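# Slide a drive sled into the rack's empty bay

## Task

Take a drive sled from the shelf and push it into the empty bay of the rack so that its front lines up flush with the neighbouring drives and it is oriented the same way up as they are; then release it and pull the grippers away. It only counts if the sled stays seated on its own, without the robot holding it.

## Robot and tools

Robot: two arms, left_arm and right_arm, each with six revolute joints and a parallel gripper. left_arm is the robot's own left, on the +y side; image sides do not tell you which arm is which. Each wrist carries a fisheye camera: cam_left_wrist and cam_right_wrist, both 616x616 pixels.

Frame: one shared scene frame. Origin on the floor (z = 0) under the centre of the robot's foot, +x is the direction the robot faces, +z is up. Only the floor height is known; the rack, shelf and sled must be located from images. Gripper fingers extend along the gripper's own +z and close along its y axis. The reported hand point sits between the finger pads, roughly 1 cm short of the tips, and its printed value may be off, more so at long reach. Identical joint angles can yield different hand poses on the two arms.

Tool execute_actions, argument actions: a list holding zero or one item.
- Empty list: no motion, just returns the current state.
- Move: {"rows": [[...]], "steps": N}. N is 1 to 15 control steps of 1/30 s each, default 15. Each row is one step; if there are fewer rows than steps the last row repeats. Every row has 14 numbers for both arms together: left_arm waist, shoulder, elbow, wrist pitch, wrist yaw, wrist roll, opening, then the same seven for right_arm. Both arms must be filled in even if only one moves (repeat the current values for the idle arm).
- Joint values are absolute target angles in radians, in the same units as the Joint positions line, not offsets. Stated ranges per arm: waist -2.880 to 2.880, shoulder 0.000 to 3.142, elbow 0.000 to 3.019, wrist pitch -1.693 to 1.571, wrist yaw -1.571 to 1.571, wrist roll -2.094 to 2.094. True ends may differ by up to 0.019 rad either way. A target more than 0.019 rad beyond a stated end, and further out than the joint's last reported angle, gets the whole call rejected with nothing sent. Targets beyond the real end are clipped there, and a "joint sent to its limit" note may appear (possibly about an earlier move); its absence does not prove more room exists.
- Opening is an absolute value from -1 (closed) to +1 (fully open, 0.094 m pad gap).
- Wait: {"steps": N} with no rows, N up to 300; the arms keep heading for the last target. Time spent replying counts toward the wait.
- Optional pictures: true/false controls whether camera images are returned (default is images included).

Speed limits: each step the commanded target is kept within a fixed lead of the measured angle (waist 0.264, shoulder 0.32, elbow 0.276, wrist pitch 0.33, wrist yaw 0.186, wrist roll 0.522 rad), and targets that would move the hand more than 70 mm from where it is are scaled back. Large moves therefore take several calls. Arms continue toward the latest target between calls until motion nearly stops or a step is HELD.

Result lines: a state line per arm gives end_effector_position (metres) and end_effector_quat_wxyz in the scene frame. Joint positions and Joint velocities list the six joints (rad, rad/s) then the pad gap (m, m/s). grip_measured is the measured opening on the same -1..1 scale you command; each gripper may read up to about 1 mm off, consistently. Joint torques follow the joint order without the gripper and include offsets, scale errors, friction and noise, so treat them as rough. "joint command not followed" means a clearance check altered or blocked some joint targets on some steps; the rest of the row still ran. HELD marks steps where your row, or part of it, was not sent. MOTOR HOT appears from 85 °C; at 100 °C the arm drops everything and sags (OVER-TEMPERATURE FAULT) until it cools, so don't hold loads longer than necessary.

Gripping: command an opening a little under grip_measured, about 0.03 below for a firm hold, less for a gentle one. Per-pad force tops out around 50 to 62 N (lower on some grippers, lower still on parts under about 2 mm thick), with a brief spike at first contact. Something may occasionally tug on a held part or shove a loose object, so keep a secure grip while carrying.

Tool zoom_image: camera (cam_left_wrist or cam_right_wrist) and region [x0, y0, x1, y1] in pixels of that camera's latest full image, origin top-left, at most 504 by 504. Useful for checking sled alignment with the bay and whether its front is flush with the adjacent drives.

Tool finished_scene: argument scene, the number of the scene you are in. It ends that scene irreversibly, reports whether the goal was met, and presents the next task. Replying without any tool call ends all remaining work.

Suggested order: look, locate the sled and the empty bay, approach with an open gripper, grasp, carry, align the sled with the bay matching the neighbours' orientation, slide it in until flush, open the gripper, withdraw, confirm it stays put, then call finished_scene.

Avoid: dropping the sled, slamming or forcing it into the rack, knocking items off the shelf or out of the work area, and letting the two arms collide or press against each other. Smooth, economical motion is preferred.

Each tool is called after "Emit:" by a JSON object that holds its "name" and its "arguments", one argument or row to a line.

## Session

Emit:
{"name": "execute_actions", "arguments": {
  "actions": []
}}

Scene clock: 0.00 s of 5400.00 s.
left_arm: end_effector_position=(+0.4112, -0.0301, +1.1190) grip_measured=+1.000 end_effector_quat_wxyz=(+0.616, +0.390, +0.680, -0.079) | right_arm: end_effector_position=(+0.5584, -0.1081, +1.0499) grip_measured=+1.000 end_effector_quat_wxyz=(+0.048, +0.730, -0.654, +0.190)
Joint positions: left_arm=[-2.659  2.144  0.574  1.37   0.011  0.46   0.094] | right_arm=[ 2.444  2.148  1.41  -0.708  0.443 -1.294  0.094]
Joint velocities: left_arm=[ 0.005  0.015 -0.007  0.007  0.022 -0.066  0.   ] | right_arm=[ 0.005 -0.015 -0.002  0.002  0.081 -0.007  0.   ]
Joint torques (N m, as the arm reports them, + toward a larger angle): no reading

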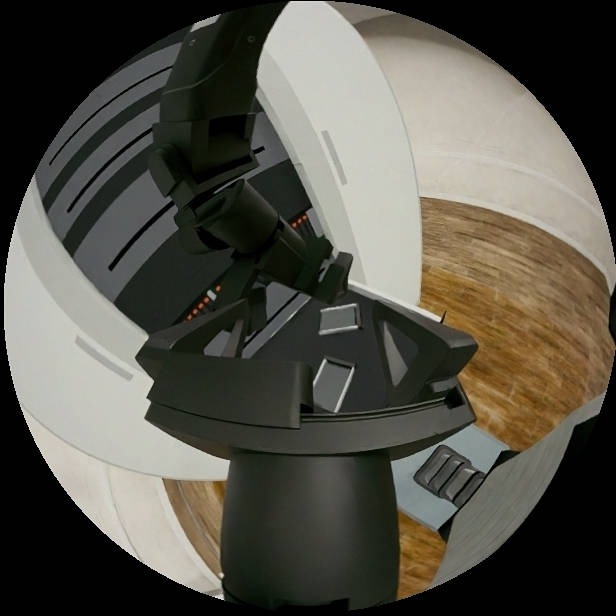

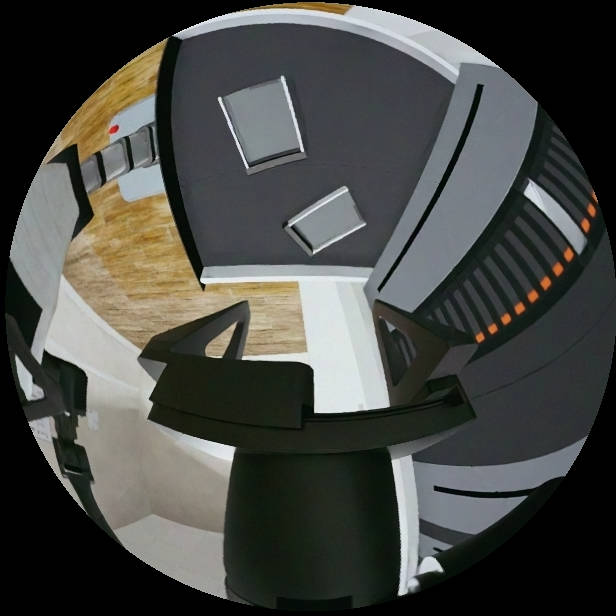

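Emit:
{"name": "zoom_image", "arguments": {
  "camera": "cam_right_wrist",
  "region": [200,60,400,270]
}}

Emit:
{"name": "zoom_image", "arguments": {
  "camera": "cam_left_wrist",
  "region": [280,280,400,420]
}}

Region (200, 60, 400, 270) of cam_right_wrist's 616x616 image, scaled by 2.400, with more detail than that image has; it fills the left 480 columns of this view, and the rest is white.

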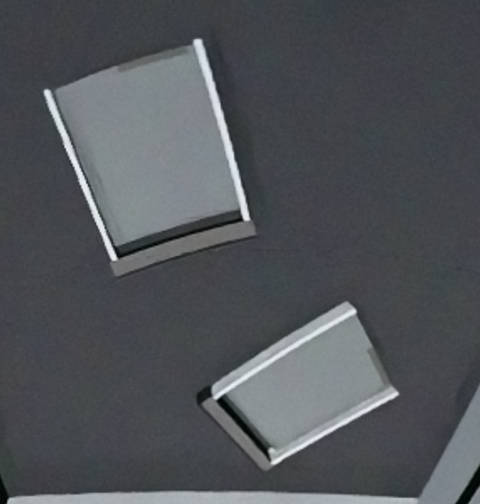

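Region (280, 280, 400, 420) of cam_left_wrist's 616x616 image, scaled by 3.600, with more detail than that image has; it fills the left 432 columns of this view, and the rest is white.

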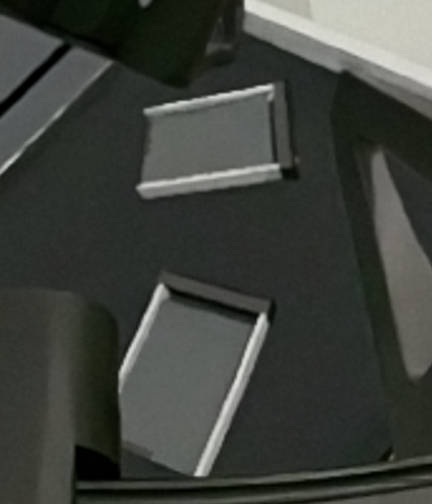

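Emit:
{"name": "execute_actions", "arguments": {
  "actions": [
    {"rows":[[-2.0,2.144,0.574,1.37,0.011,0.0,1,2.444,2.148,1.41,-0.708,0.443,-1.294,1]],"steps":15}
  ]
}}

Scene clock: 64.20 s of 5400.00 s.
left_arm: end_effector_position=(+0.5103, +0.3056, +1.1018) grip_measured=+1.000 end_effector_quat_wxyz=(+0.607, -0.004, +0.794, +0.022) | right_arm: end_effector_position=(+0.5584, -0.1081, +1.0499) grip_measured=+1.000 end_effector_quat_wxyz=(+0.048, +0.730, -0.654, +0.190)
Joint positions: left_arm=[-1.981  2.144  0.574  1.37   0.007  0.063  0.094] | right_arm=[ 2.444  2.148  1.41  -0.708  0.443 -1.294  0.094]
Joint velocities: left_arm=[ 0.777 -0.005  0.012 -0.002 -0.037 -0.462  0.   ] | right_arm=[-0.005 -0.005  0.007  0.012 -0.066 -0.037  0.   ]
Joint torques (N m, as the arm reports them, + toward a larger angle): left_arm=[ -6.78 -12.84   1.09   2.17   0.2   -0.13] | right_arm=[  1.75 -17.87   6.78   0.24   0.16   0.05]
Steps of this call (steps 1 to 90: nothing new was sent; then 60.70 s passed at rest; steps 91 to 105: all 15 steps of this action). Readings (joint positions):
91: left_arm=[-2.648 2.144 0.574 1.370 0.016 0.419] | right_arm=[2.444 2.148 1.410 -0.708 0.443 -1.294]
92: left_arm=[-2.625 2.144 0.574 1.370 0.017 0.373] | right_arm=[2.444 2.148 1.410 -0.708 0.443 -1.294]
94: left_arm=[-2.546 2.144 0.574 1.370 0.017 0.298] | right_arm=[2.444 2.148 1.410 -0.708 0.443 -1.294]
98: left_arm=[-2.337 2.144 0.574 1.370 0.017 0.191] | right_arm=[2.444 2.148 1.410 -0.708 0.443 -1.294]
105: the state above

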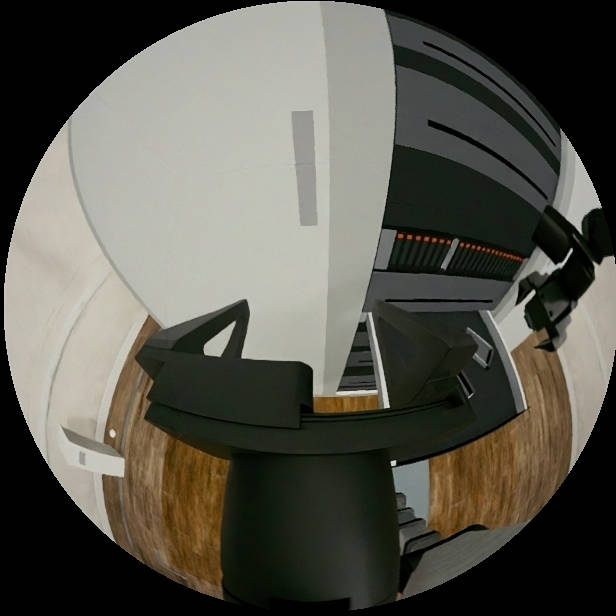

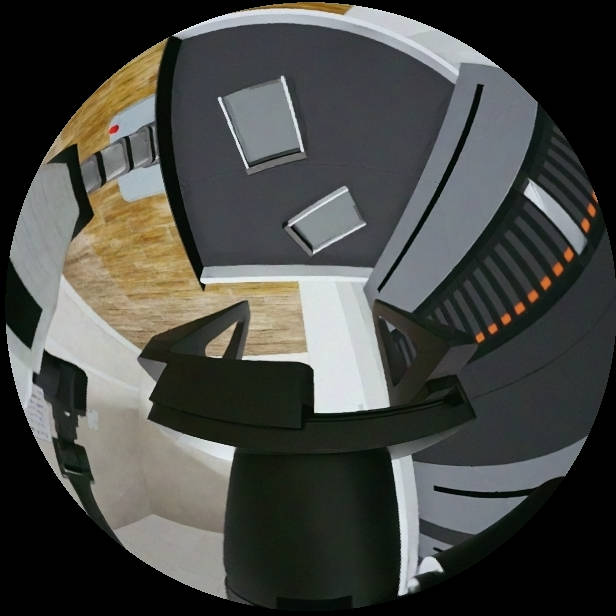

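Emit:
{"name": "execute_actions", "arguments": {
  "actions": [
    {"rows":[[-2.0,2.144,0.574,1.37,0.011,0.0,1,2.53,2.36,1.41,-0.33,0.0,-1.41,1]],"steps":15}
  ]
}}

Scene clock: 80.03 s of 5400.00 s.
left_arm: end_effector_position=(+0.5106, +0.2965, +1.1020) grip_measured=+1.000 end_effector_quat_wxyz=(+0.608, -0.017, +0.794, +0.000) | right_arm: end_effector_position=(+0.5105, +0.0284, +0.9164) grip_measured=+1.000 end_effector_quat_wxyz=(-0.104, +0.808, -0.580, +0.017)
Joint positions: left_arm=[-1.997  2.144  0.574  1.37   0.009  0.013  0.094] | right_arm=[ 2.547  2.385  1.405 -0.348  0.001 -1.392  0.094]
Joint velocities: left_arm=[-0.005 -0.015  0.007 -0.002 -0.007 -0.066  0.   ] | right_arm=[-0.005  0.005 -0.037 -0.012  0.051 -0.081  0.   ]
Joint torques (N m, as the arm reports them, + toward a larger angle): left_arm=[ -0.71 -12.93   1.07   2.15   0.08  -0.17] | right_arm=[  0.14 -19.97   5.63   1.21  -0.23  -0.04]
Steps of this call (steps 1 to 30: the robot went on to your last target; steps 31 to 90: nothing new was sent; then 12.33 s passed at rest; steps 91 to 105: all 15 steps of this action). Readings (joint positions):
91: left_arm=[-1.997 2.144 0.574 1.370 0.009 0.013] | right_arm=[2.445 2.153 1.408 -0.677 0.397 -1.303]
92: left_arm=[-1.997 2.144 0.574 1.370 0.009 0.013] | right_arm=[2.446 2.164 1.408 -0.620 0.345 -1.312]
94: left_arm=[-1.997 2.144 0.574 1.370 0.009 0.013] | right_arm=[2.456 2.197 1.409 -0.513 0.230 -1.328]
98: left_arm=[-1.997 2.144 0.574 1.370 0.009 0.013] | right_arm=[2.493 2.291 1.409 -0.377 0.021 -1.361]
105: the state above

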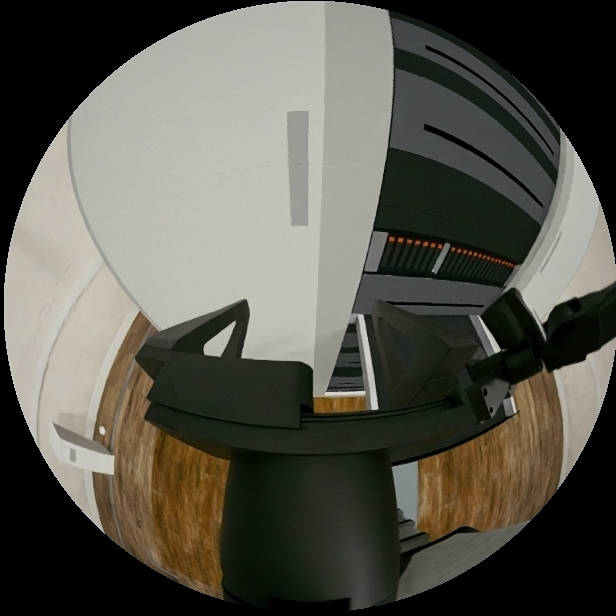

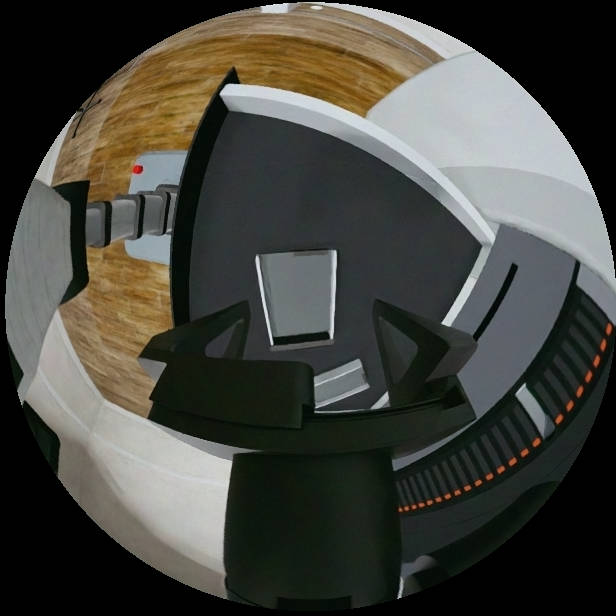

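Emit:
{"name": "execute_actions", "arguments": {
  "actions": [
    {"rows":[[-2.0,2.144,0.574,1.37,0.011,0.0,1,2.535,2.47,1.47,-0.28,0.0,-1.41,1]],"steps":15}
  ]
}}

Scene clock: 94.13 s of 5400.00 s.
left_arm: end_effector_position=(+0.5106, +0.2965, +1.1020) grip_measured=+1.000 end_effector_quat_wxyz=(+0.608, -0.017, +0.794, +0.000) | right_arm: end_effector_position=(+0.5194, +0.0308, +0.8811) grip_measured=+1.000 end_effector_quat_wxyz=(-0.114, +0.807, -0.579, +0.023)
Joint positions: left_arm=[-1.997  2.144  0.574  1.37   0.009  0.012  0.094] | right_arm=[ 2.54   2.47   1.453 -0.286  0.001 -1.4    0.094]
Joint velocities: left_arm=[-0.005 -0.005 -0.022 -0.002  0.037  0.051  0.   ] | right_arm=[-0.005  0.005  0.002 -0.002  0.022  0.022  0.   ]
Joint torques (N m, as the arm reports them, + toward a larger angle): left_arm=[ -0.72 -12.91   1.11   2.13   0.09  -0.17] | right_arm=[  1.48 -18.64   6.39   0.84  -0.24  -0.07]
Steps of this call (steps 1 to 30: the robot went on to your last target; steps 31 to 90: nothing new was sent; then 10.60 s passed at rest; steps 91 to 105: all 15 steps of this action). Readings (joint positions):
91: left_arm=[-1.997 2.144 0.574 1.370 0.009 0.013] | right_arm=[2.540 2.367 1.408 -0.331 0.001 -1.400]
92: left_arm=[-1.997 2.144 0.574 1.370 0.009 0.013] | right_arm=[2.540 2.379 1.420 -0.316 0.001 -1.400]
94: left_arm=[-1.997 2.144 0.574 1.370 0.009 0.012] | right_arm=[2.540 2.413 1.446 -0.295 0.001 -1.400]
98: left_arm=[-1.997 2.144 0.574 1.370 0.009 0.012] | right_arm=[2.540 2.457 1.453 -0.286 0.001 -1.400]
105: the state above

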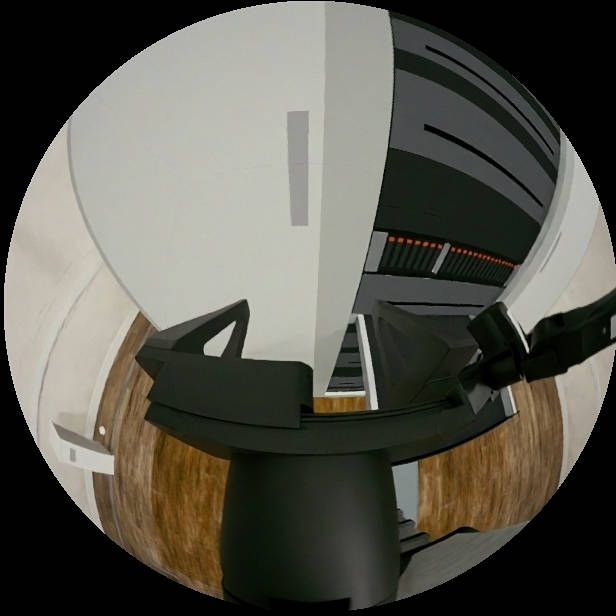

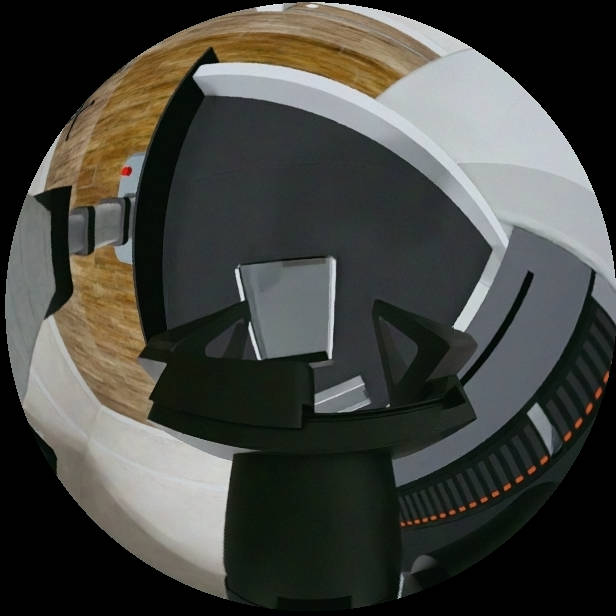

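Emit:
{"name": "execute_actions", "arguments": {
  "actions": [
    {"rows":[[-2.0,2.144,0.574,1.37,0.011,0.0,1,2.59,2.45,1.36,-0.21,0.0,-1.37,1]],"steps":15}
  ]
}}

Scene clock: 101.43 s of 5400.00 s.
left_arm: end_effector_position=(+0.5106, +0.2965, +1.1020) grip_measured=+1.000 end_effector_quat_wxyz=(+0.608, -0.017, +0.794, +0.000) | right_arm: end_effector_position=(+0.4783, +0.0463, +0.8786) grip_measured=+1.000 end_effector_quat_wxyz=(-0.116, +0.817, -0.564, +0.018)
Joint positions: left_arm=[-1.997  2.144  0.574  1.37   0.009  0.012  0.094] | right_arm=[ 2.595  2.448  1.363 -0.221  0.001 -1.381  0.094]
Joint velocities: left_arm=[-0.015 -0.015 -0.002 -0.002 -0.007 -0.007  0.   ] | right_arm=[-0.005  0.015 -0.007 -0.032 -0.022 -0.037  0.   ]
Joint torques (N m, as the arm reports them, + toward a larger angle): left_arm=[ -0.75 -12.87   1.12   2.16   0.08  -0.17] | right_arm=[  1.26 -18.23   4.01   1.03  -0.24   0.2 ]
Steps of this call (steps 1 to 15: the robot went on to your last target; steps 16 to 90: nothing new was sent; then 3.80 s passed at rest; steps 91 to 105: all 15 steps of this action). Readings (joint positions):
91: left_arm=[-1.997 2.144 0.574 1.370 0.009 0.012] | right_arm=[2.542 2.468 1.441 -0.267 0.001 -1.396]
92: left_arm=[-1.997 2.144 0.574 1.370 0.009 0.012] | right_arm=[2.545 2.460 1.419 -0.243 0.001 -1.392]
94: left_arm=[-1.997 2.144 0.574 1.370 0.009 0.012] | right_arm=[2.557 2.448 1.382 -0.229 0.001 -1.388]
98: left_arm=[-1.997 2.144 0.574 1.370 0.009 0.012] | right_arm=[2.586 2.448 1.363 -0.226 0.001 -1.384]
105: the state above

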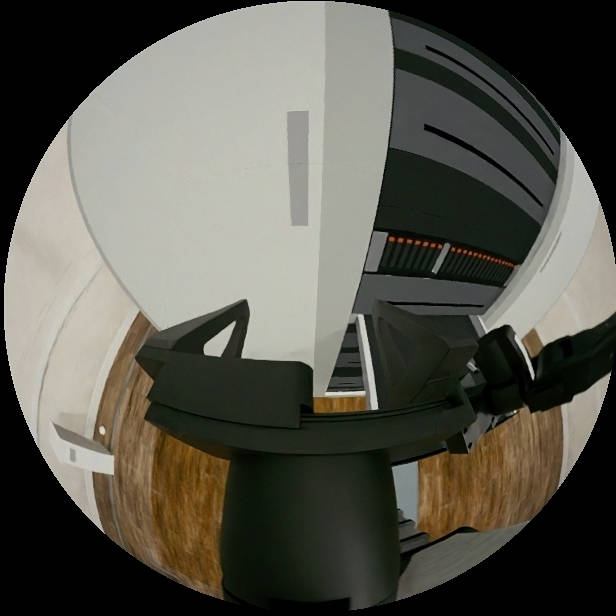

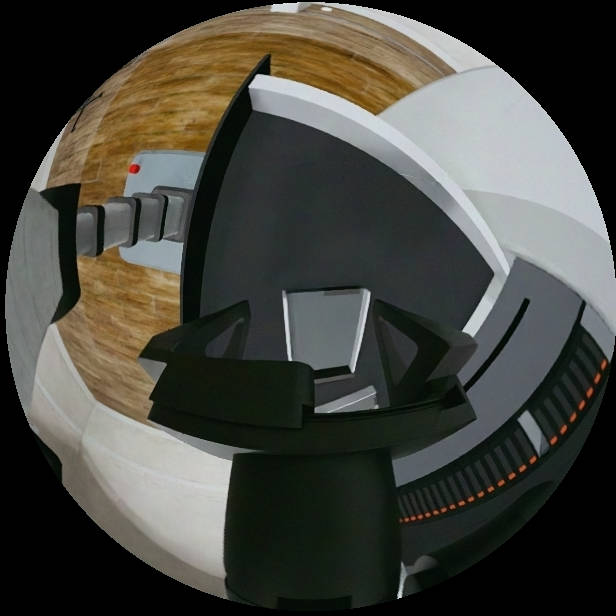

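Emit:
{"name": "execute_actions", "arguments": {
  "actions": [
    {"rows":[[-2.0,2.144,0.574,1.37,0.011,0.0,1,2.585,2.52,1.455,-0.23,0.0,-1.37,1]],"steps":15}
  ]
}}

Scene clock: 111.77 s of 5400.00 s.
left_arm: end_effector_position=(+0.5106, +0.2965, +1.1020) grip_measured=+1.000 end_effector_quat_wxyz=(+0.608, -0.017, +0.794, +0.000) | right_arm: end_effector_position=(+0.4924, +0.0562, +0.8621) grip_measured=+1.000 end_effector_quat_wxyz=(-0.121, +0.816, -0.565, +0.020)
Joint positions: left_arm=[-1.997  2.144  0.574  1.37   0.009  0.012  0.094] | right_arm=[ 2.595  2.505  1.434 -0.225  0.001 -1.38   0.094]
Joint velocities: left_arm=[-0.015 -0.015 -0.002 -0.002 -0.022 -0.007  0.   ] | right_arm=[-0.015 -0.005  0.007 -0.007 -0.007 -0.007  0.   ]
Joint torques (N m, as the arm reports them, + toward a larger angle): left_arm=[ -0.8  -12.89   1.1    2.15   0.09  -0.17] | right_arm=[  1.04 -17.44   6.06   0.27  -0.25   0.18]
Steps of this call (steps 1 to 15: the robot went on to your last target; steps 16 to 90: nothing new was sent; then 6.83 s passed at rest; steps 91 to 105: all 15 steps of this action). Readings (joint positions):
91: left_arm=[-1.997 2.144 0.574 1.370 0.009 0.012] | right_arm=[2.595 2.452 1.369 -0.223 0.001 -1.381]
92: left_arm=[-1.997 2.144 0.574 1.370 0.009 0.012] | right_arm=[2.595 2.462 1.385 -0.225 0.001 -1.381]
94: left_arm=[-1.997 2.144 0.574 1.370 0.009 0.012] | right_arm=[2.595 2.486 1.419 -0.225 0.001 -1.380]
98: left_arm=[-1.997 2.144 0.574 1.370 0.009 0.012] | right_arm=[2.595 2.503 1.434 -0.225 0.001 -1.380]
105: the state above

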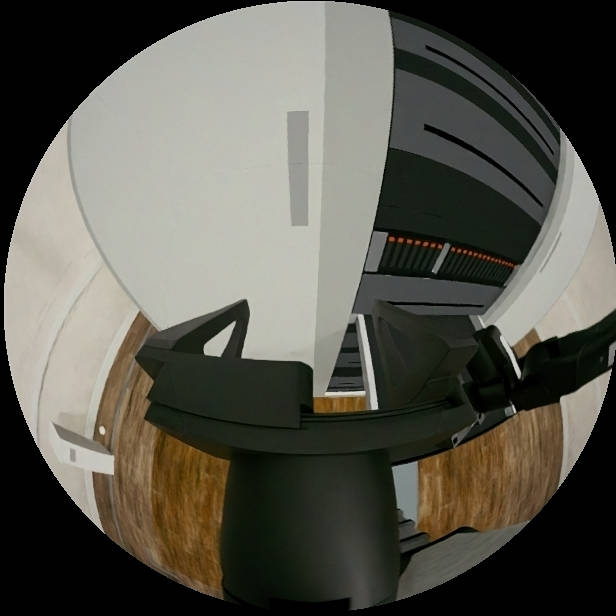

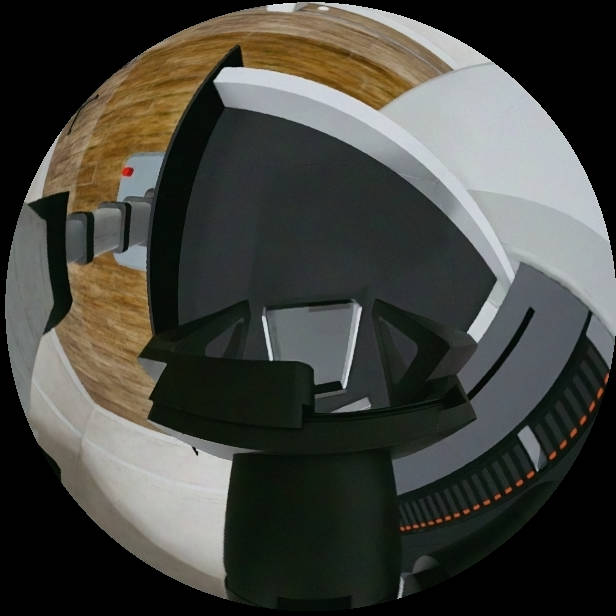

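Emit:
{"name": "execute_actions", "arguments": {
  "actions": [
    {"rows":[[-2.0,2.144,0.574,1.37,0.011,0.0,1,2.555,2.525,1.455,-0.23,0.0,-1.39,1],[-2.0,2.144,0.574,1.37,0.011,0.0,1,2.555,2.525,1.455,-0.23,0.0,-1.39,1],[-2.0,2.144,0.574,1.37,0.011,0.0,1,2.555,2.525,1.455,-0.23,0.0,-1.39,1],[-2.0,2.144,0.574,1.37,0.011,0.0,1,2.555,2.525,1.455,-0.23,0.0,-1.39,1],[-2.0,2.144,0.574,1.37,0.011,0.0,1,2.555,2.525,1.455,-0.23,0.0,-1.39,1],[-2.0,2.144,0.574,1.37,0.011,0.0,1,2.555,2.545,1.465,-0.23,0.0,-1.39,1]],"steps":15}
  ]
}}

Scene clock: 119.70 s of 5400.00 s.
left_arm: end_effector_position=(+0.5106, +0.2965, +1.1020) grip_measured=+1.000 end_effector_quat_wxyz=(+0.608, -0.017, +0.794, +0.000) | right_arm: end_effector_position=(+0.5028, +0.0408, +0.8609) grip_measured=+1.000 end_effector_quat_wxyz=(-0.121, +0.807, -0.577, +0.020)
Joint positions: left_arm=[-1.997  2.144  0.574  1.37   0.009  0.012  0.094] | right_arm=[ 2.563  2.506  1.437 -0.225 -0.004 -1.38   0.094]
Joint velocities: left_arm=[-0.015 -0.015 -0.007 -0.022  0.066 -0.051  0.   ] | right_arm=[-0.015  0.005 -0.007 -0.022 -0.037 -0.037  0.   ]
Joint torques (N m, as the arm reports them, + toward a larger angle): left_arm=[ -0.75 -13.01   1.09   2.12   0.08  -0.17] | right_arm=[  1.22 -15.12   6.78   0.34  -0.01  -0.05]
Steps of this call (steps 1 to 15: the robot went on to your last target; steps 16 to 90: nothing new was sent; then 4.43 s passed at rest; steps 91 to 105: all 15 steps of this action). Readings (joint positions):
91: left_arm=[-1.997 2.144 0.574 1.370 0.009 0.012] | right_arm=[2.593 2.505 1.434 -0.225 0.001 -1.380]
92: left_arm=[-1.997 2.144 0.574 1.370 0.009 0.012] | right_arm=[2.591 2.505 1.434 -0.225 0.001 -1.380]
94: left_arm=[-1.997 2.144 0.574 1.370 0.009 0.012] | right_arm=[2.582 2.505 1.434 -0.225 0.001 -1.380]
98: left_arm=[-1.997 2.144 0.574 1.370 0.009 0.012] | right_arm=[2.565 2.506 1.436 -0.225 -0.004 -1.380]
105: the state above

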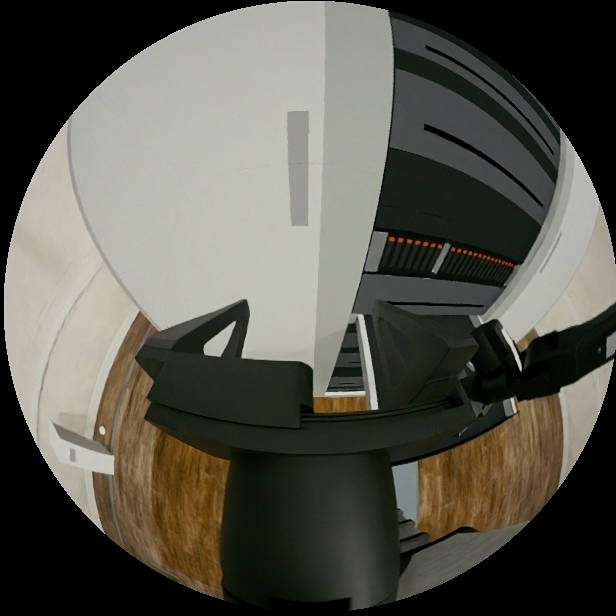

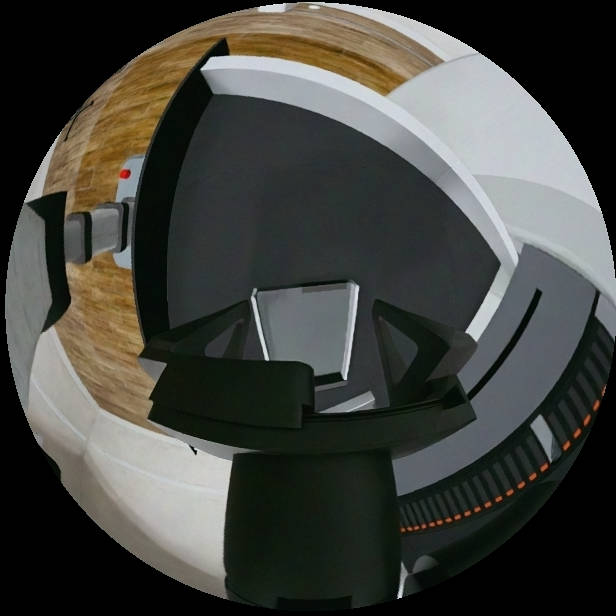

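Emit:
{"name": "execute_actions", "arguments": {
  "actions": [
    {"rows":[[-2.0,2.144,0.574,1.37,0.011,0.0,1,2.56,2.48,1.47,-0.28,0.0,-1.39,1],[-2.0,2.144,0.574,1.37,0.011,0.0,1,2.56,2.48,1.47,-0.28,0.0,-1.39,1],[-2.0,2.144,0.574,1.37,0.011,0.0,1,2.56,2.48,1.47,-0.28,0.0,-1.39,1],[-2.0,2.144,0.574,1.37,0.011,0.0,1,2.56,2.49,1.52,-0.37,0.0,-1.39,1],[-2.0,2.144,0.574,1.37,0.011,0.0,1,2.56,2.49,1.52,-0.37,0.0,-1.39,1],[-2.0,2.144,0.574,1.37,0.011,0.0,1,2.56,2.49,1.52,-0.37,0.0,-1.39,1],[-2.0,2.144,0.574,1.37,0.011,0.0,1,2.56,2.51,1.57,-0.46,0.0,-1.39,1]],"steps":15}
  ]
}}

Scene clock: 134.10 s of 5400.00 s.
left_arm: end_effector_position=(+0.5106, +0.2965, +1.1020) grip_measured=+1.000 end_effector_quat_wxyz=(+0.608, -0.017, +0.794, +0.000) | right_arm: end_effector_position=(+0.5154, +0.0466, +0.8816) grip_measured=+1.000 end_effector_quat_wxyz=(-0.074, +0.812, -0.579, -0.001)
Joint positions: left_arm=[-1.997  2.144  0.574  1.37   0.009  0.012  0.094] | right_arm=[ 2.563  2.499  1.55  -0.447 -0.003 -1.38   0.094]
Joint velocities: left_arm=[-0.005 -0.005  0.002  0.002 -0.007 -0.051  0.   ] | right_arm=[-0.005  0.005 -0.007 -0.051 -0.022 -0.007  0.   ]
Joint torques (N m, as the arm reports them, + toward a larger angle): left_arm=[ -0.75 -12.86   1.09   2.14   0.08  -0.18] | right_arm=[  1.77 -18.6    6.79  -0.1   -0.07  -0.07]
Steps of this call (steps 1 to 15: the robot went on to your last target; steps 16 to 90: nothing new was sent; then 10.90 s passed at rest; steps 91 to 105: all 15 steps of this action). Readings (joint positions):
91: left_arm=[-1.997 2.144 0.574 1.370 0.009 0.012] | right_arm=[2.563 2.504 1.439 -0.235 -0.003 -1.380]
92: left_arm=[-1.997 2.144 0.574 1.370 0.009 0.012] | right_arm=[2.563 2.501 1.439 -0.250 -0.003 -1.380]
94: left_arm=[-1.997 2.144 0.574 1.370 0.009 0.012] | right_arm=[2.563 2.497 1.446 -0.287 -0.003 -1.380]
98: left_arm=[-1.997 2.144 0.574 1.370 0.009 0.012] | right_arm=[2.563 2.499 1.503 -0.404 -0.003 -1.380]
105: the state above

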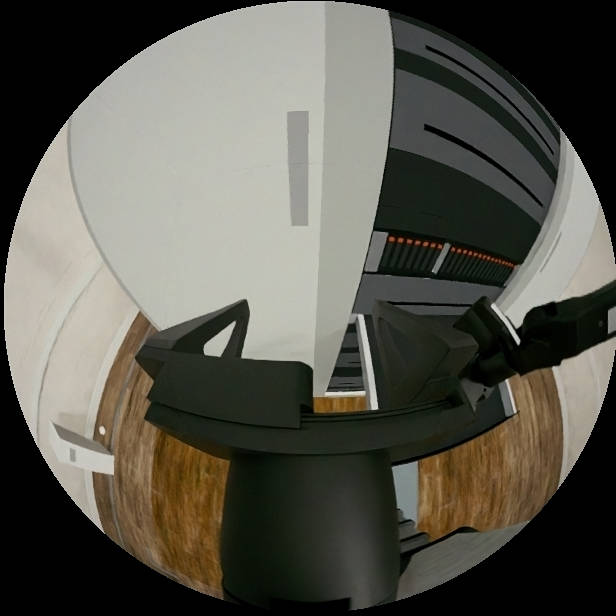

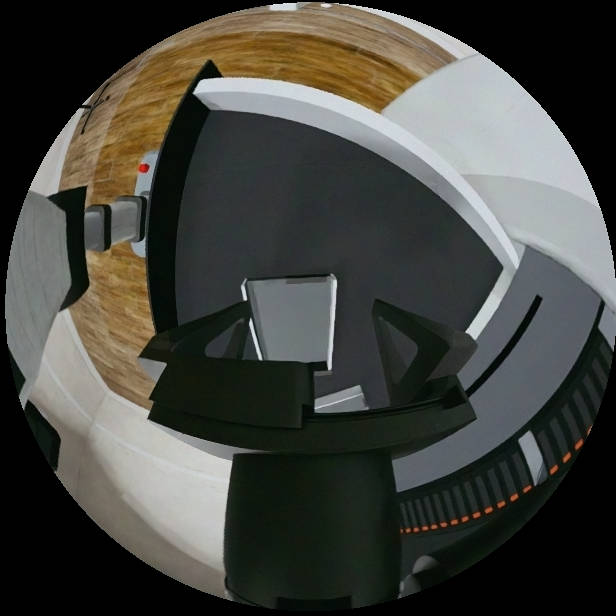

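Emit:
{"name": "execute_actions", "arguments": {
  "actions": [
    {"rows":[[-2.0,2.144,0.574,1.37,0.011,0.0,1,2.56,2.49,1.485,-0.405,0.0,-1.39,1]],"steps":12}
  ]
}}

Scene clock: 138.07 s of 5400.00 s.
left_arm: end_effector_position=(+0.5106, +0.2965, +1.1020) grip_measured=+1.000 end_effector_quat_wxyz=(+0.608, -0.017, +0.794, +0.000) | right_arm: end_effector_position=(+0.4966, +0.0360, +0.8751) grip_measured=+1.000 end_effector_quat_wxyz=(-0.067, +0.813, -0.579, -0.004)
Joint positions: left_arm=[-1.997  2.144  0.574  1.37   0.009  0.012  0.094] | right_arm=[ 2.563  2.488  1.49  -0.415 -0.003 -1.38   0.094]
Joint velocities: left_arm=[-0.005 -0.005 -0.002 -0.012 -0.051 -0.022  0.   ] | right_arm=[ 0.005 -0.015 -0.017  0.007 -0.051 -0.066  0.   ]
Joint torques (N m, as the arm reports them, + toward a larger angle): left_arm=[ -0.71 -12.91   1.09   2.14   0.08  -0.17] | right_arm=[  1.59 -19.12   4.45   0.51  -0.06  -0.06]
Steps of this call (steps 1 to 15: the robot went on to your last target; steps 16 to 90: nothing new was sent; then 0.57 s passed at rest; steps 91 to 102: all 12 steps of this action). Readings (joint positions):
91: left_arm=[-1.997 2.144 0.574 1.370 0.009 0.012] | right_arm=[2.563 2.497 1.541 -0.440 -0.003 -1.380]
92: left_arm=[-1.997 2.144 0.574 1.370 0.009 0.012] | right_arm=[2.563 2.492 1.527 -0.427 -0.003 -1.380]
94: left_arm=[-1.997 2.144 0.574 1.370 0.009 0.012] | right_arm=[2.563 2.488 1.505 -0.419 -0.003 -1.380]
98: left_arm=[-1.997 2.144 0.574 1.370 0.009 0.012] | right_arm=[2.563 2.488 1.490 -0.418 -0.003 -1.380]
102: the state above

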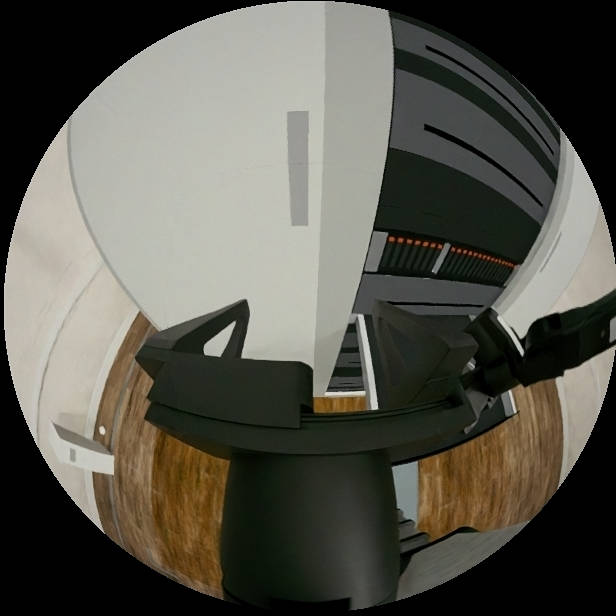

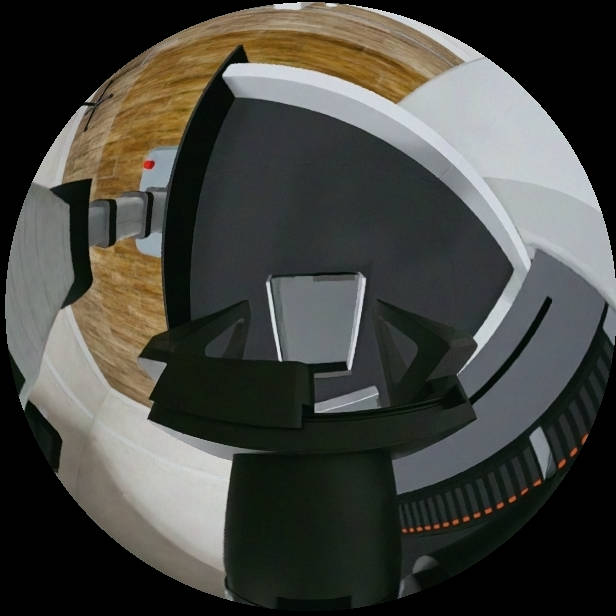

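Emit:
{"name": "execute_actions", "arguments": {
  "actions": [
    {"rows":[[-2.0,2.144,0.574,1.37,0.011,0.0,1,2.56,2.52,1.535,-0.4,0.0,-1.39,1],[-2.0,2.144,0.574,1.37,0.011,0.0,1,2.56,2.52,1.535,-0.4,0.0,-1.39,1],[-2.0,2.144,0.574,1.37,0.011,0.0,1,2.56,2.52,1.535,-0.4,0.0,-1.39,1],[-2.0,2.144,0.574,1.37,0.011,0.0,1,2.56,2.555,1.56,-0.39,0.0,-1.39,1]],"steps":15}
  ]
}}

Scene clock: 145.07 s of 5400.00 s.
left_arm: end_effector_position=(+0.5106, +0.2965, +1.1020) grip_measured=+1.000 end_effector_quat_wxyz=(+0.608, -0.017, +0.794, +0.000) | right_arm: end_effector_position=(+0.5035, +0.0414, +0.8563) grip_measured=+1.000 end_effector_quat_wxyz=(-0.072, +0.812, -0.579, -0.002)
Joint positions: left_arm=[-1.997  2.144  0.574  1.37   0.009  0.012  0.094] | right_arm=[ 2.563  2.539  1.535 -0.397 -0.003 -1.38   0.094]
Joint velocities: left_arm=[-0.005 -0.015 -0.017  0.007  0.081 -0.066  0.   ] | right_arm=[-0.005 -0.015  0.002 -0.027 -0.051 -0.037  0.   ]
Joint torques (N m, as the arm reports them, + toward a larger angle): left_arm=[ -0.75 -12.93   1.08   2.14   0.08  -0.17] | right_arm=[  1.86 -17.48   6.96   0.52  -0.06  -0.07]
Steps of this call (steps 1 to 15: the robot went on to your last target; steps 16 to 90: nothing new was sent; then 3.50 s passed at rest; steps 91 to 105: all 15 steps of this action). Readings (joint positions):
91: left_arm=[-1.997 2.144 0.574 1.370 0.009 0.012] | right_arm=[2.563 2.488 1.491 -0.414 -0.003 -1.380]
92: left_arm=[-1.997 2.144 0.574 1.370 0.009 0.012] | right_arm=[2.563 2.490 1.493 -0.413 -0.003 -1.380]
94: left_arm=[-1.997 2.144 0.574 1.370 0.009 0.012] | right_arm=[2.563 2.497 1.503 -0.410 -0.003 -1.380]
98: left_arm=[-1.997 2.144 0.574 1.370 0.009 0.012] | right_arm=[2.563 2.526 1.534 -0.398 -0.003 -1.380]
105: the state above

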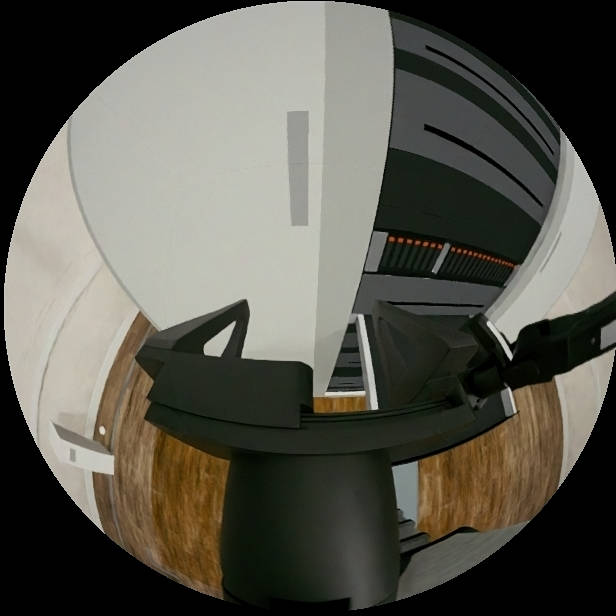

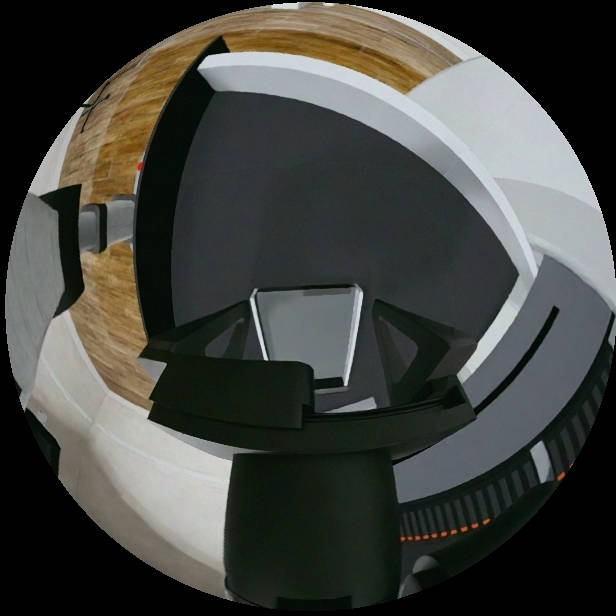

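Emit:
{"name": "execute_actions", "arguments": {
  "actions": [
    {"rows":[[-2.0,2.144,0.574,1.37,0.011,0.0,1,2.56,2.59,1.55,-0.39,0.0,-1.39,1]],"steps":12}
  ]
}}

Scene clock: 149.43 s of 5400.00 s.
left_arm: end_effector_position=(+0.5106, +0.2965, +1.1020) grip_measured=+1.000 end_effector_quat_wxyz=(+0.608, -0.017, +0.794, +0.000) | right_arm: end_effector_position=(+0.5028, +0.0410, +0.8551) grip_measured=+1.000 end_effector_quat_wxyz=(-0.071, +0.812, -0.579, -0.002)
Joint positions: left_arm=[-1.997  2.144  0.574  1.37   0.009  0.012  0.094] | right_arm=[ 2.563  2.541  1.535 -0.397 -0.003 -1.38   0.094]
Joint velocities: left_arm=[-0.015  0.005  0.002 -0.022 -0.007 -0.081  0.   ] | right_arm=[-0.005 -0.005 -0.002  0.012  0.037 -0.11   0.   ]
Joint torques (N m, as the arm reports them, + toward a larger angle): left_arm=[ -0.75 -12.98   1.11   2.15   0.08  -0.16] | right_arm=[  1.86 -14.94   6.08   0.64  -0.05  -0.07]
Steps of this call (steps 1 to 15: the robot went on to your last target; steps 16 to 90: nothing new was sent; then 0.97 s passed at rest; steps 91 to 102: all 12 steps of this action). Readings (joint positions):
91: left_arm=[-1.997 2.144 0.574 1.370 0.009 0.012] | right_arm=[2.563 2.540 1.535 -0.397 -0.003 -1.380]
92: left_arm=[-1.997 2.144 0.574 1.370 0.009 0.012] | right_arm=[2.563 2.541 1.535 -0.397 -0.003 -1.380]
94: left_arm=[-1.997 2.144 0.574 1.370 0.009 0.012] | right_arm=[2.563 2.541 1.535 -0.397 -0.003 -1.380]
98: left_arm=[-1.997 2.144 0.574 1.370 0.009 0.012] | right_arm=[2.563 2.541 1.535 -0.397 -0.003 -1.380]
102: the state above

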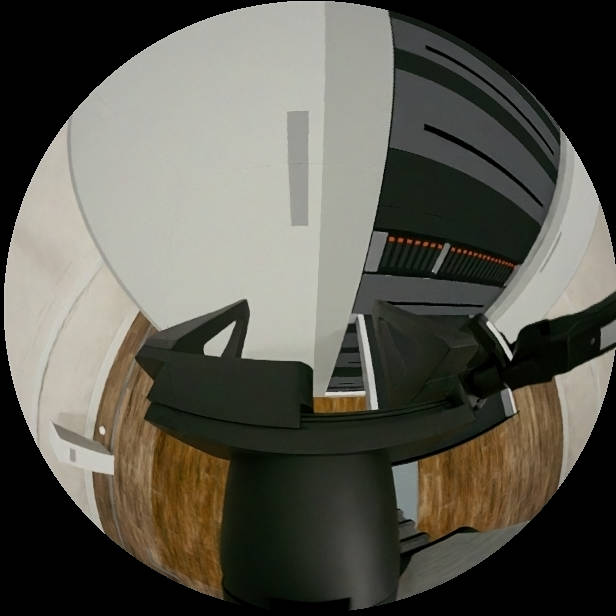

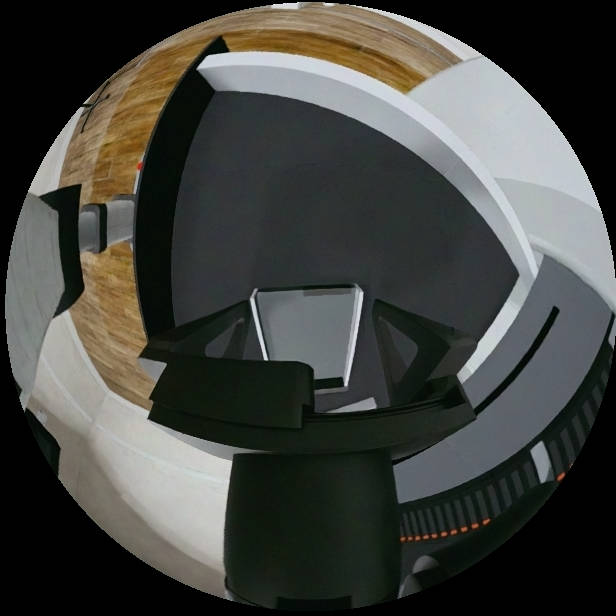

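Emit:
{"name": "execute_actions", "arguments": {
  "actions": [
    {"rows":[[-2.0,2.144,0.574,1.37,0.011,0.0,1,2.56,2.52,1.55,-0.39,0.0,-1.39,1],[-2.0,2.144,0.574,1.37,0.011,0.0,1,2.56,2.52,1.55,-0.39,0.0,-1.39,1],[-2.0,2.144,0.574,1.37,0.011,0.0,1,2.56,2.52,1.55,-0.39,0.0,-1.39,0.8],[-2.0,2.144,0.574,1.37,0.011,0.0,1,2.56,2.52,1.55,-0.39,0.0,-1.39,0.7],[-2.0,2.144,0.574,1.37,0.011,0.0,1,2.56,2.52,1.55,-0.39,0.0,-1.39,0.62],[-2.0,2.144,0.574,1.37,0.011,0.0,1,2.56,2.52,1.55,-0.39,0.0,-1.39,0.56],[-2.0,2.144,0.574,1.37,0.011,0.0,1,2.56,2.52,1.55,-0.39,0.0,-1.39,0.52]],"steps":15}
  ]
}}

Scene clock: 156.47 s of 5400.00 s.
left_arm: end_effector_position=(+0.5106, +0.2965, +1.1020) grip_measured=+1.000 end_effector_quat_wxyz=(+0.608, -0.017, +0.794, +0.000) | right_arm: end_effector_position=(+0.5079, +0.0434, +0.8627) grip_measured=+0.545 end_effector_quat_wxyz=(-0.078, +0.812, -0.579, +0.001)
Joint positions: left_arm=[-1.997  2.144  0.574  1.37   0.009  0.012  0.094] | right_arm=[ 2.563  2.528  1.535 -0.397 -0.003 -1.381  0.073]
Joint velocities: left_arm=[-0.005 -0.005  0.002  0.012 -0.022 -0.066  0.   ] | right_arm=[ 0.015 -0.005  0.007 -0.002 -0.066  0.081 -0.002]
Joint torques (N m, as the arm reports them, + toward a larger angle): left_arm=[ -0.78 -12.83   1.1    2.15   0.08  -0.16] | right_arm=[  1.64 -19.6    6.17   0.68  -0.08  -0.1 ]
Steps of this call (steps 1 to 15: the robot went on to your last target; steps 16 to 90: nothing new was sent; then 3.53 s passed at rest; steps 91 to 105: all 15 steps of this action). Readings (joint positions):
91: left_arm=[-1.997 2.144 0.574 1.370 0.009 0.012] | right_arm=[2.563 2.537 1.535 -0.397 -0.003 -1.380]
92: left_arm=[-1.997 2.144 0.574 1.370 0.009 0.012] | right_arm=[2.563 2.536 1.535 -0.397 -0.003 -1.380]
94: left_arm=[-1.997 2.144 0.574 1.370 0.009 0.012] | right_arm=[2.563 2.532 1.535 -0.397 -0.003 -1.381]
98: left_arm=[-1.997 2.144 0.574 1.370 0.009 0.012] | right_arm=[2.563 2.528 1.535 -0.397 -0.003 -1.381]
105: the state above

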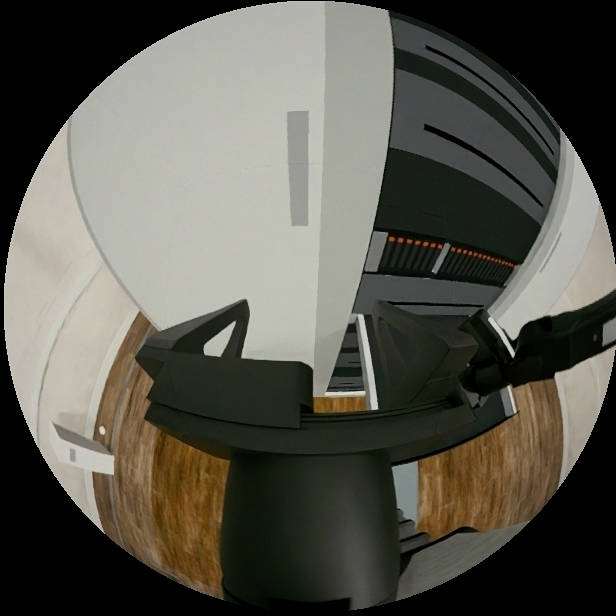

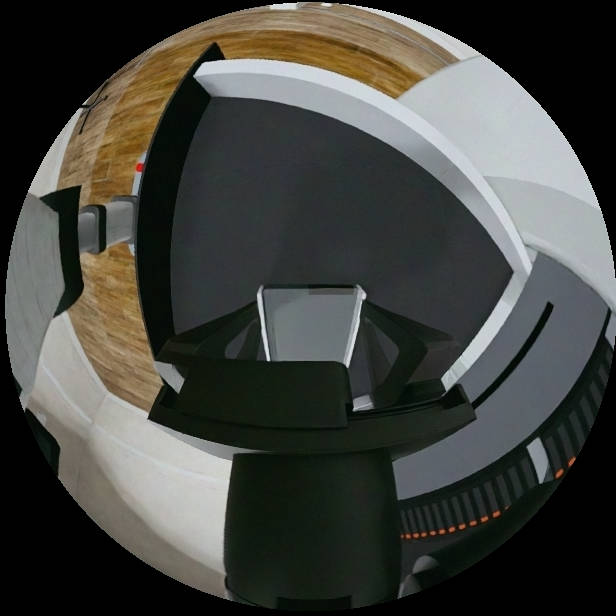

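Emit:
{"name": "execute_actions", "arguments": {
  "actions": [
    {"rows":[[-2.0,2.144,0.574,1.37,0.011,0.0,1,2.56,2.55,1.55,-0.39,0.0,-1.39,0.52]],"steps":12}
  ]
}}

Scene clock: 161.07 s of 5400.00 s.
left_arm: end_effector_position=(+0.5106, +0.2965, +1.1020) grip_measured=+1.000 end_effector_quat_wxyz=(+0.608, -0.017, +0.794, +0.000) | right_arm: end_effector_position=(+0.5069, +0.0429, +0.8611) grip_measured=+0.545 end_effector_quat_wxyz=(-0.076, +0.812, -0.578, +0.000)
Joint positions: left_arm=[-1.997  2.144  0.574  1.37   0.009  0.012  0.094] | right_arm=[ 2.563  2.53   1.535 -0.397 -0.002 -1.381  0.073]
Joint velocities: left_arm=[-0.005  0.005  0.017 -0.002  0.081  0.007  0.   ] | right_arm=[-0.005  0.005 -0.007 -0.002 -0.007 -0.037 -0.   ]
Joint torques (N m, as the arm reports them, + toward a larger angle): left_arm=[ -0.8  -12.87   1.1    2.15   0.08  -0.17] | right_arm=[  1.76 -17.5    6.18   0.59  -0.08  -0.07]
Steps of this call (steps 1 to 15: the robot went on to your last target; steps 16 to 90: nothing new was sent; then 1.20 s passed at rest; steps 91 to 102: all 12 steps of this action). Readings (joint positions):
91: left_arm=[-1.997 2.144 0.574 1.370 0.009 0.012] | right_arm=[2.563 2.528 1.535 -0.397 -0.003 -1.381]
92: left_arm=[-1.997 2.144 0.574 1.370 0.009 0.012] | right_arm=[2.563 2.528 1.535 -0.397 -0.003 -1.381]
94: left_arm=[-1.997 2.144 0.574 1.370 0.009 0.012] | right_arm=[2.563 2.529 1.535 -0.397 -0.003 -1.381]
98: left_arm=[-1.997 2.144 0.574 1.370 0.009 0.012] | right_arm=[2.563 2.530 1.535 -0.397 -0.003 -1.381]
102: the state above

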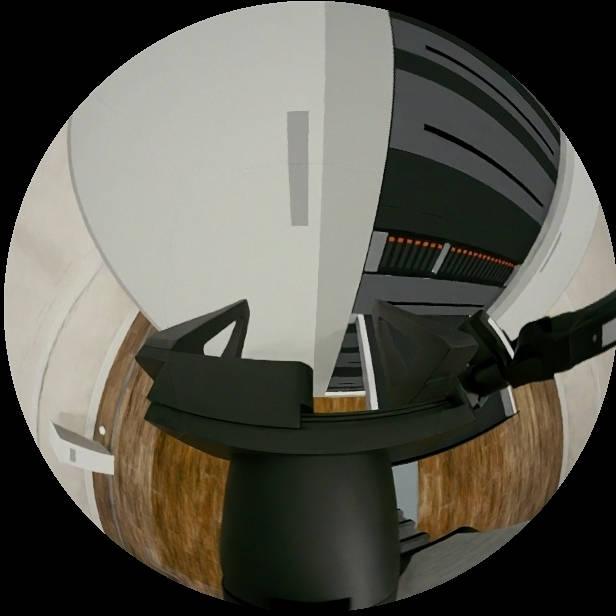

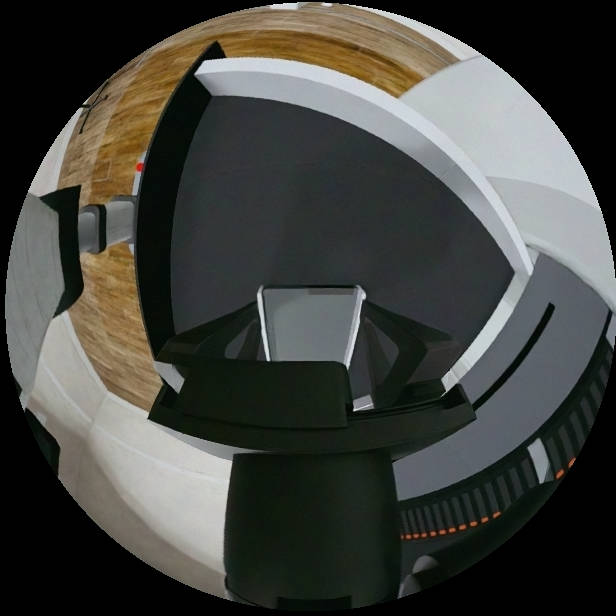

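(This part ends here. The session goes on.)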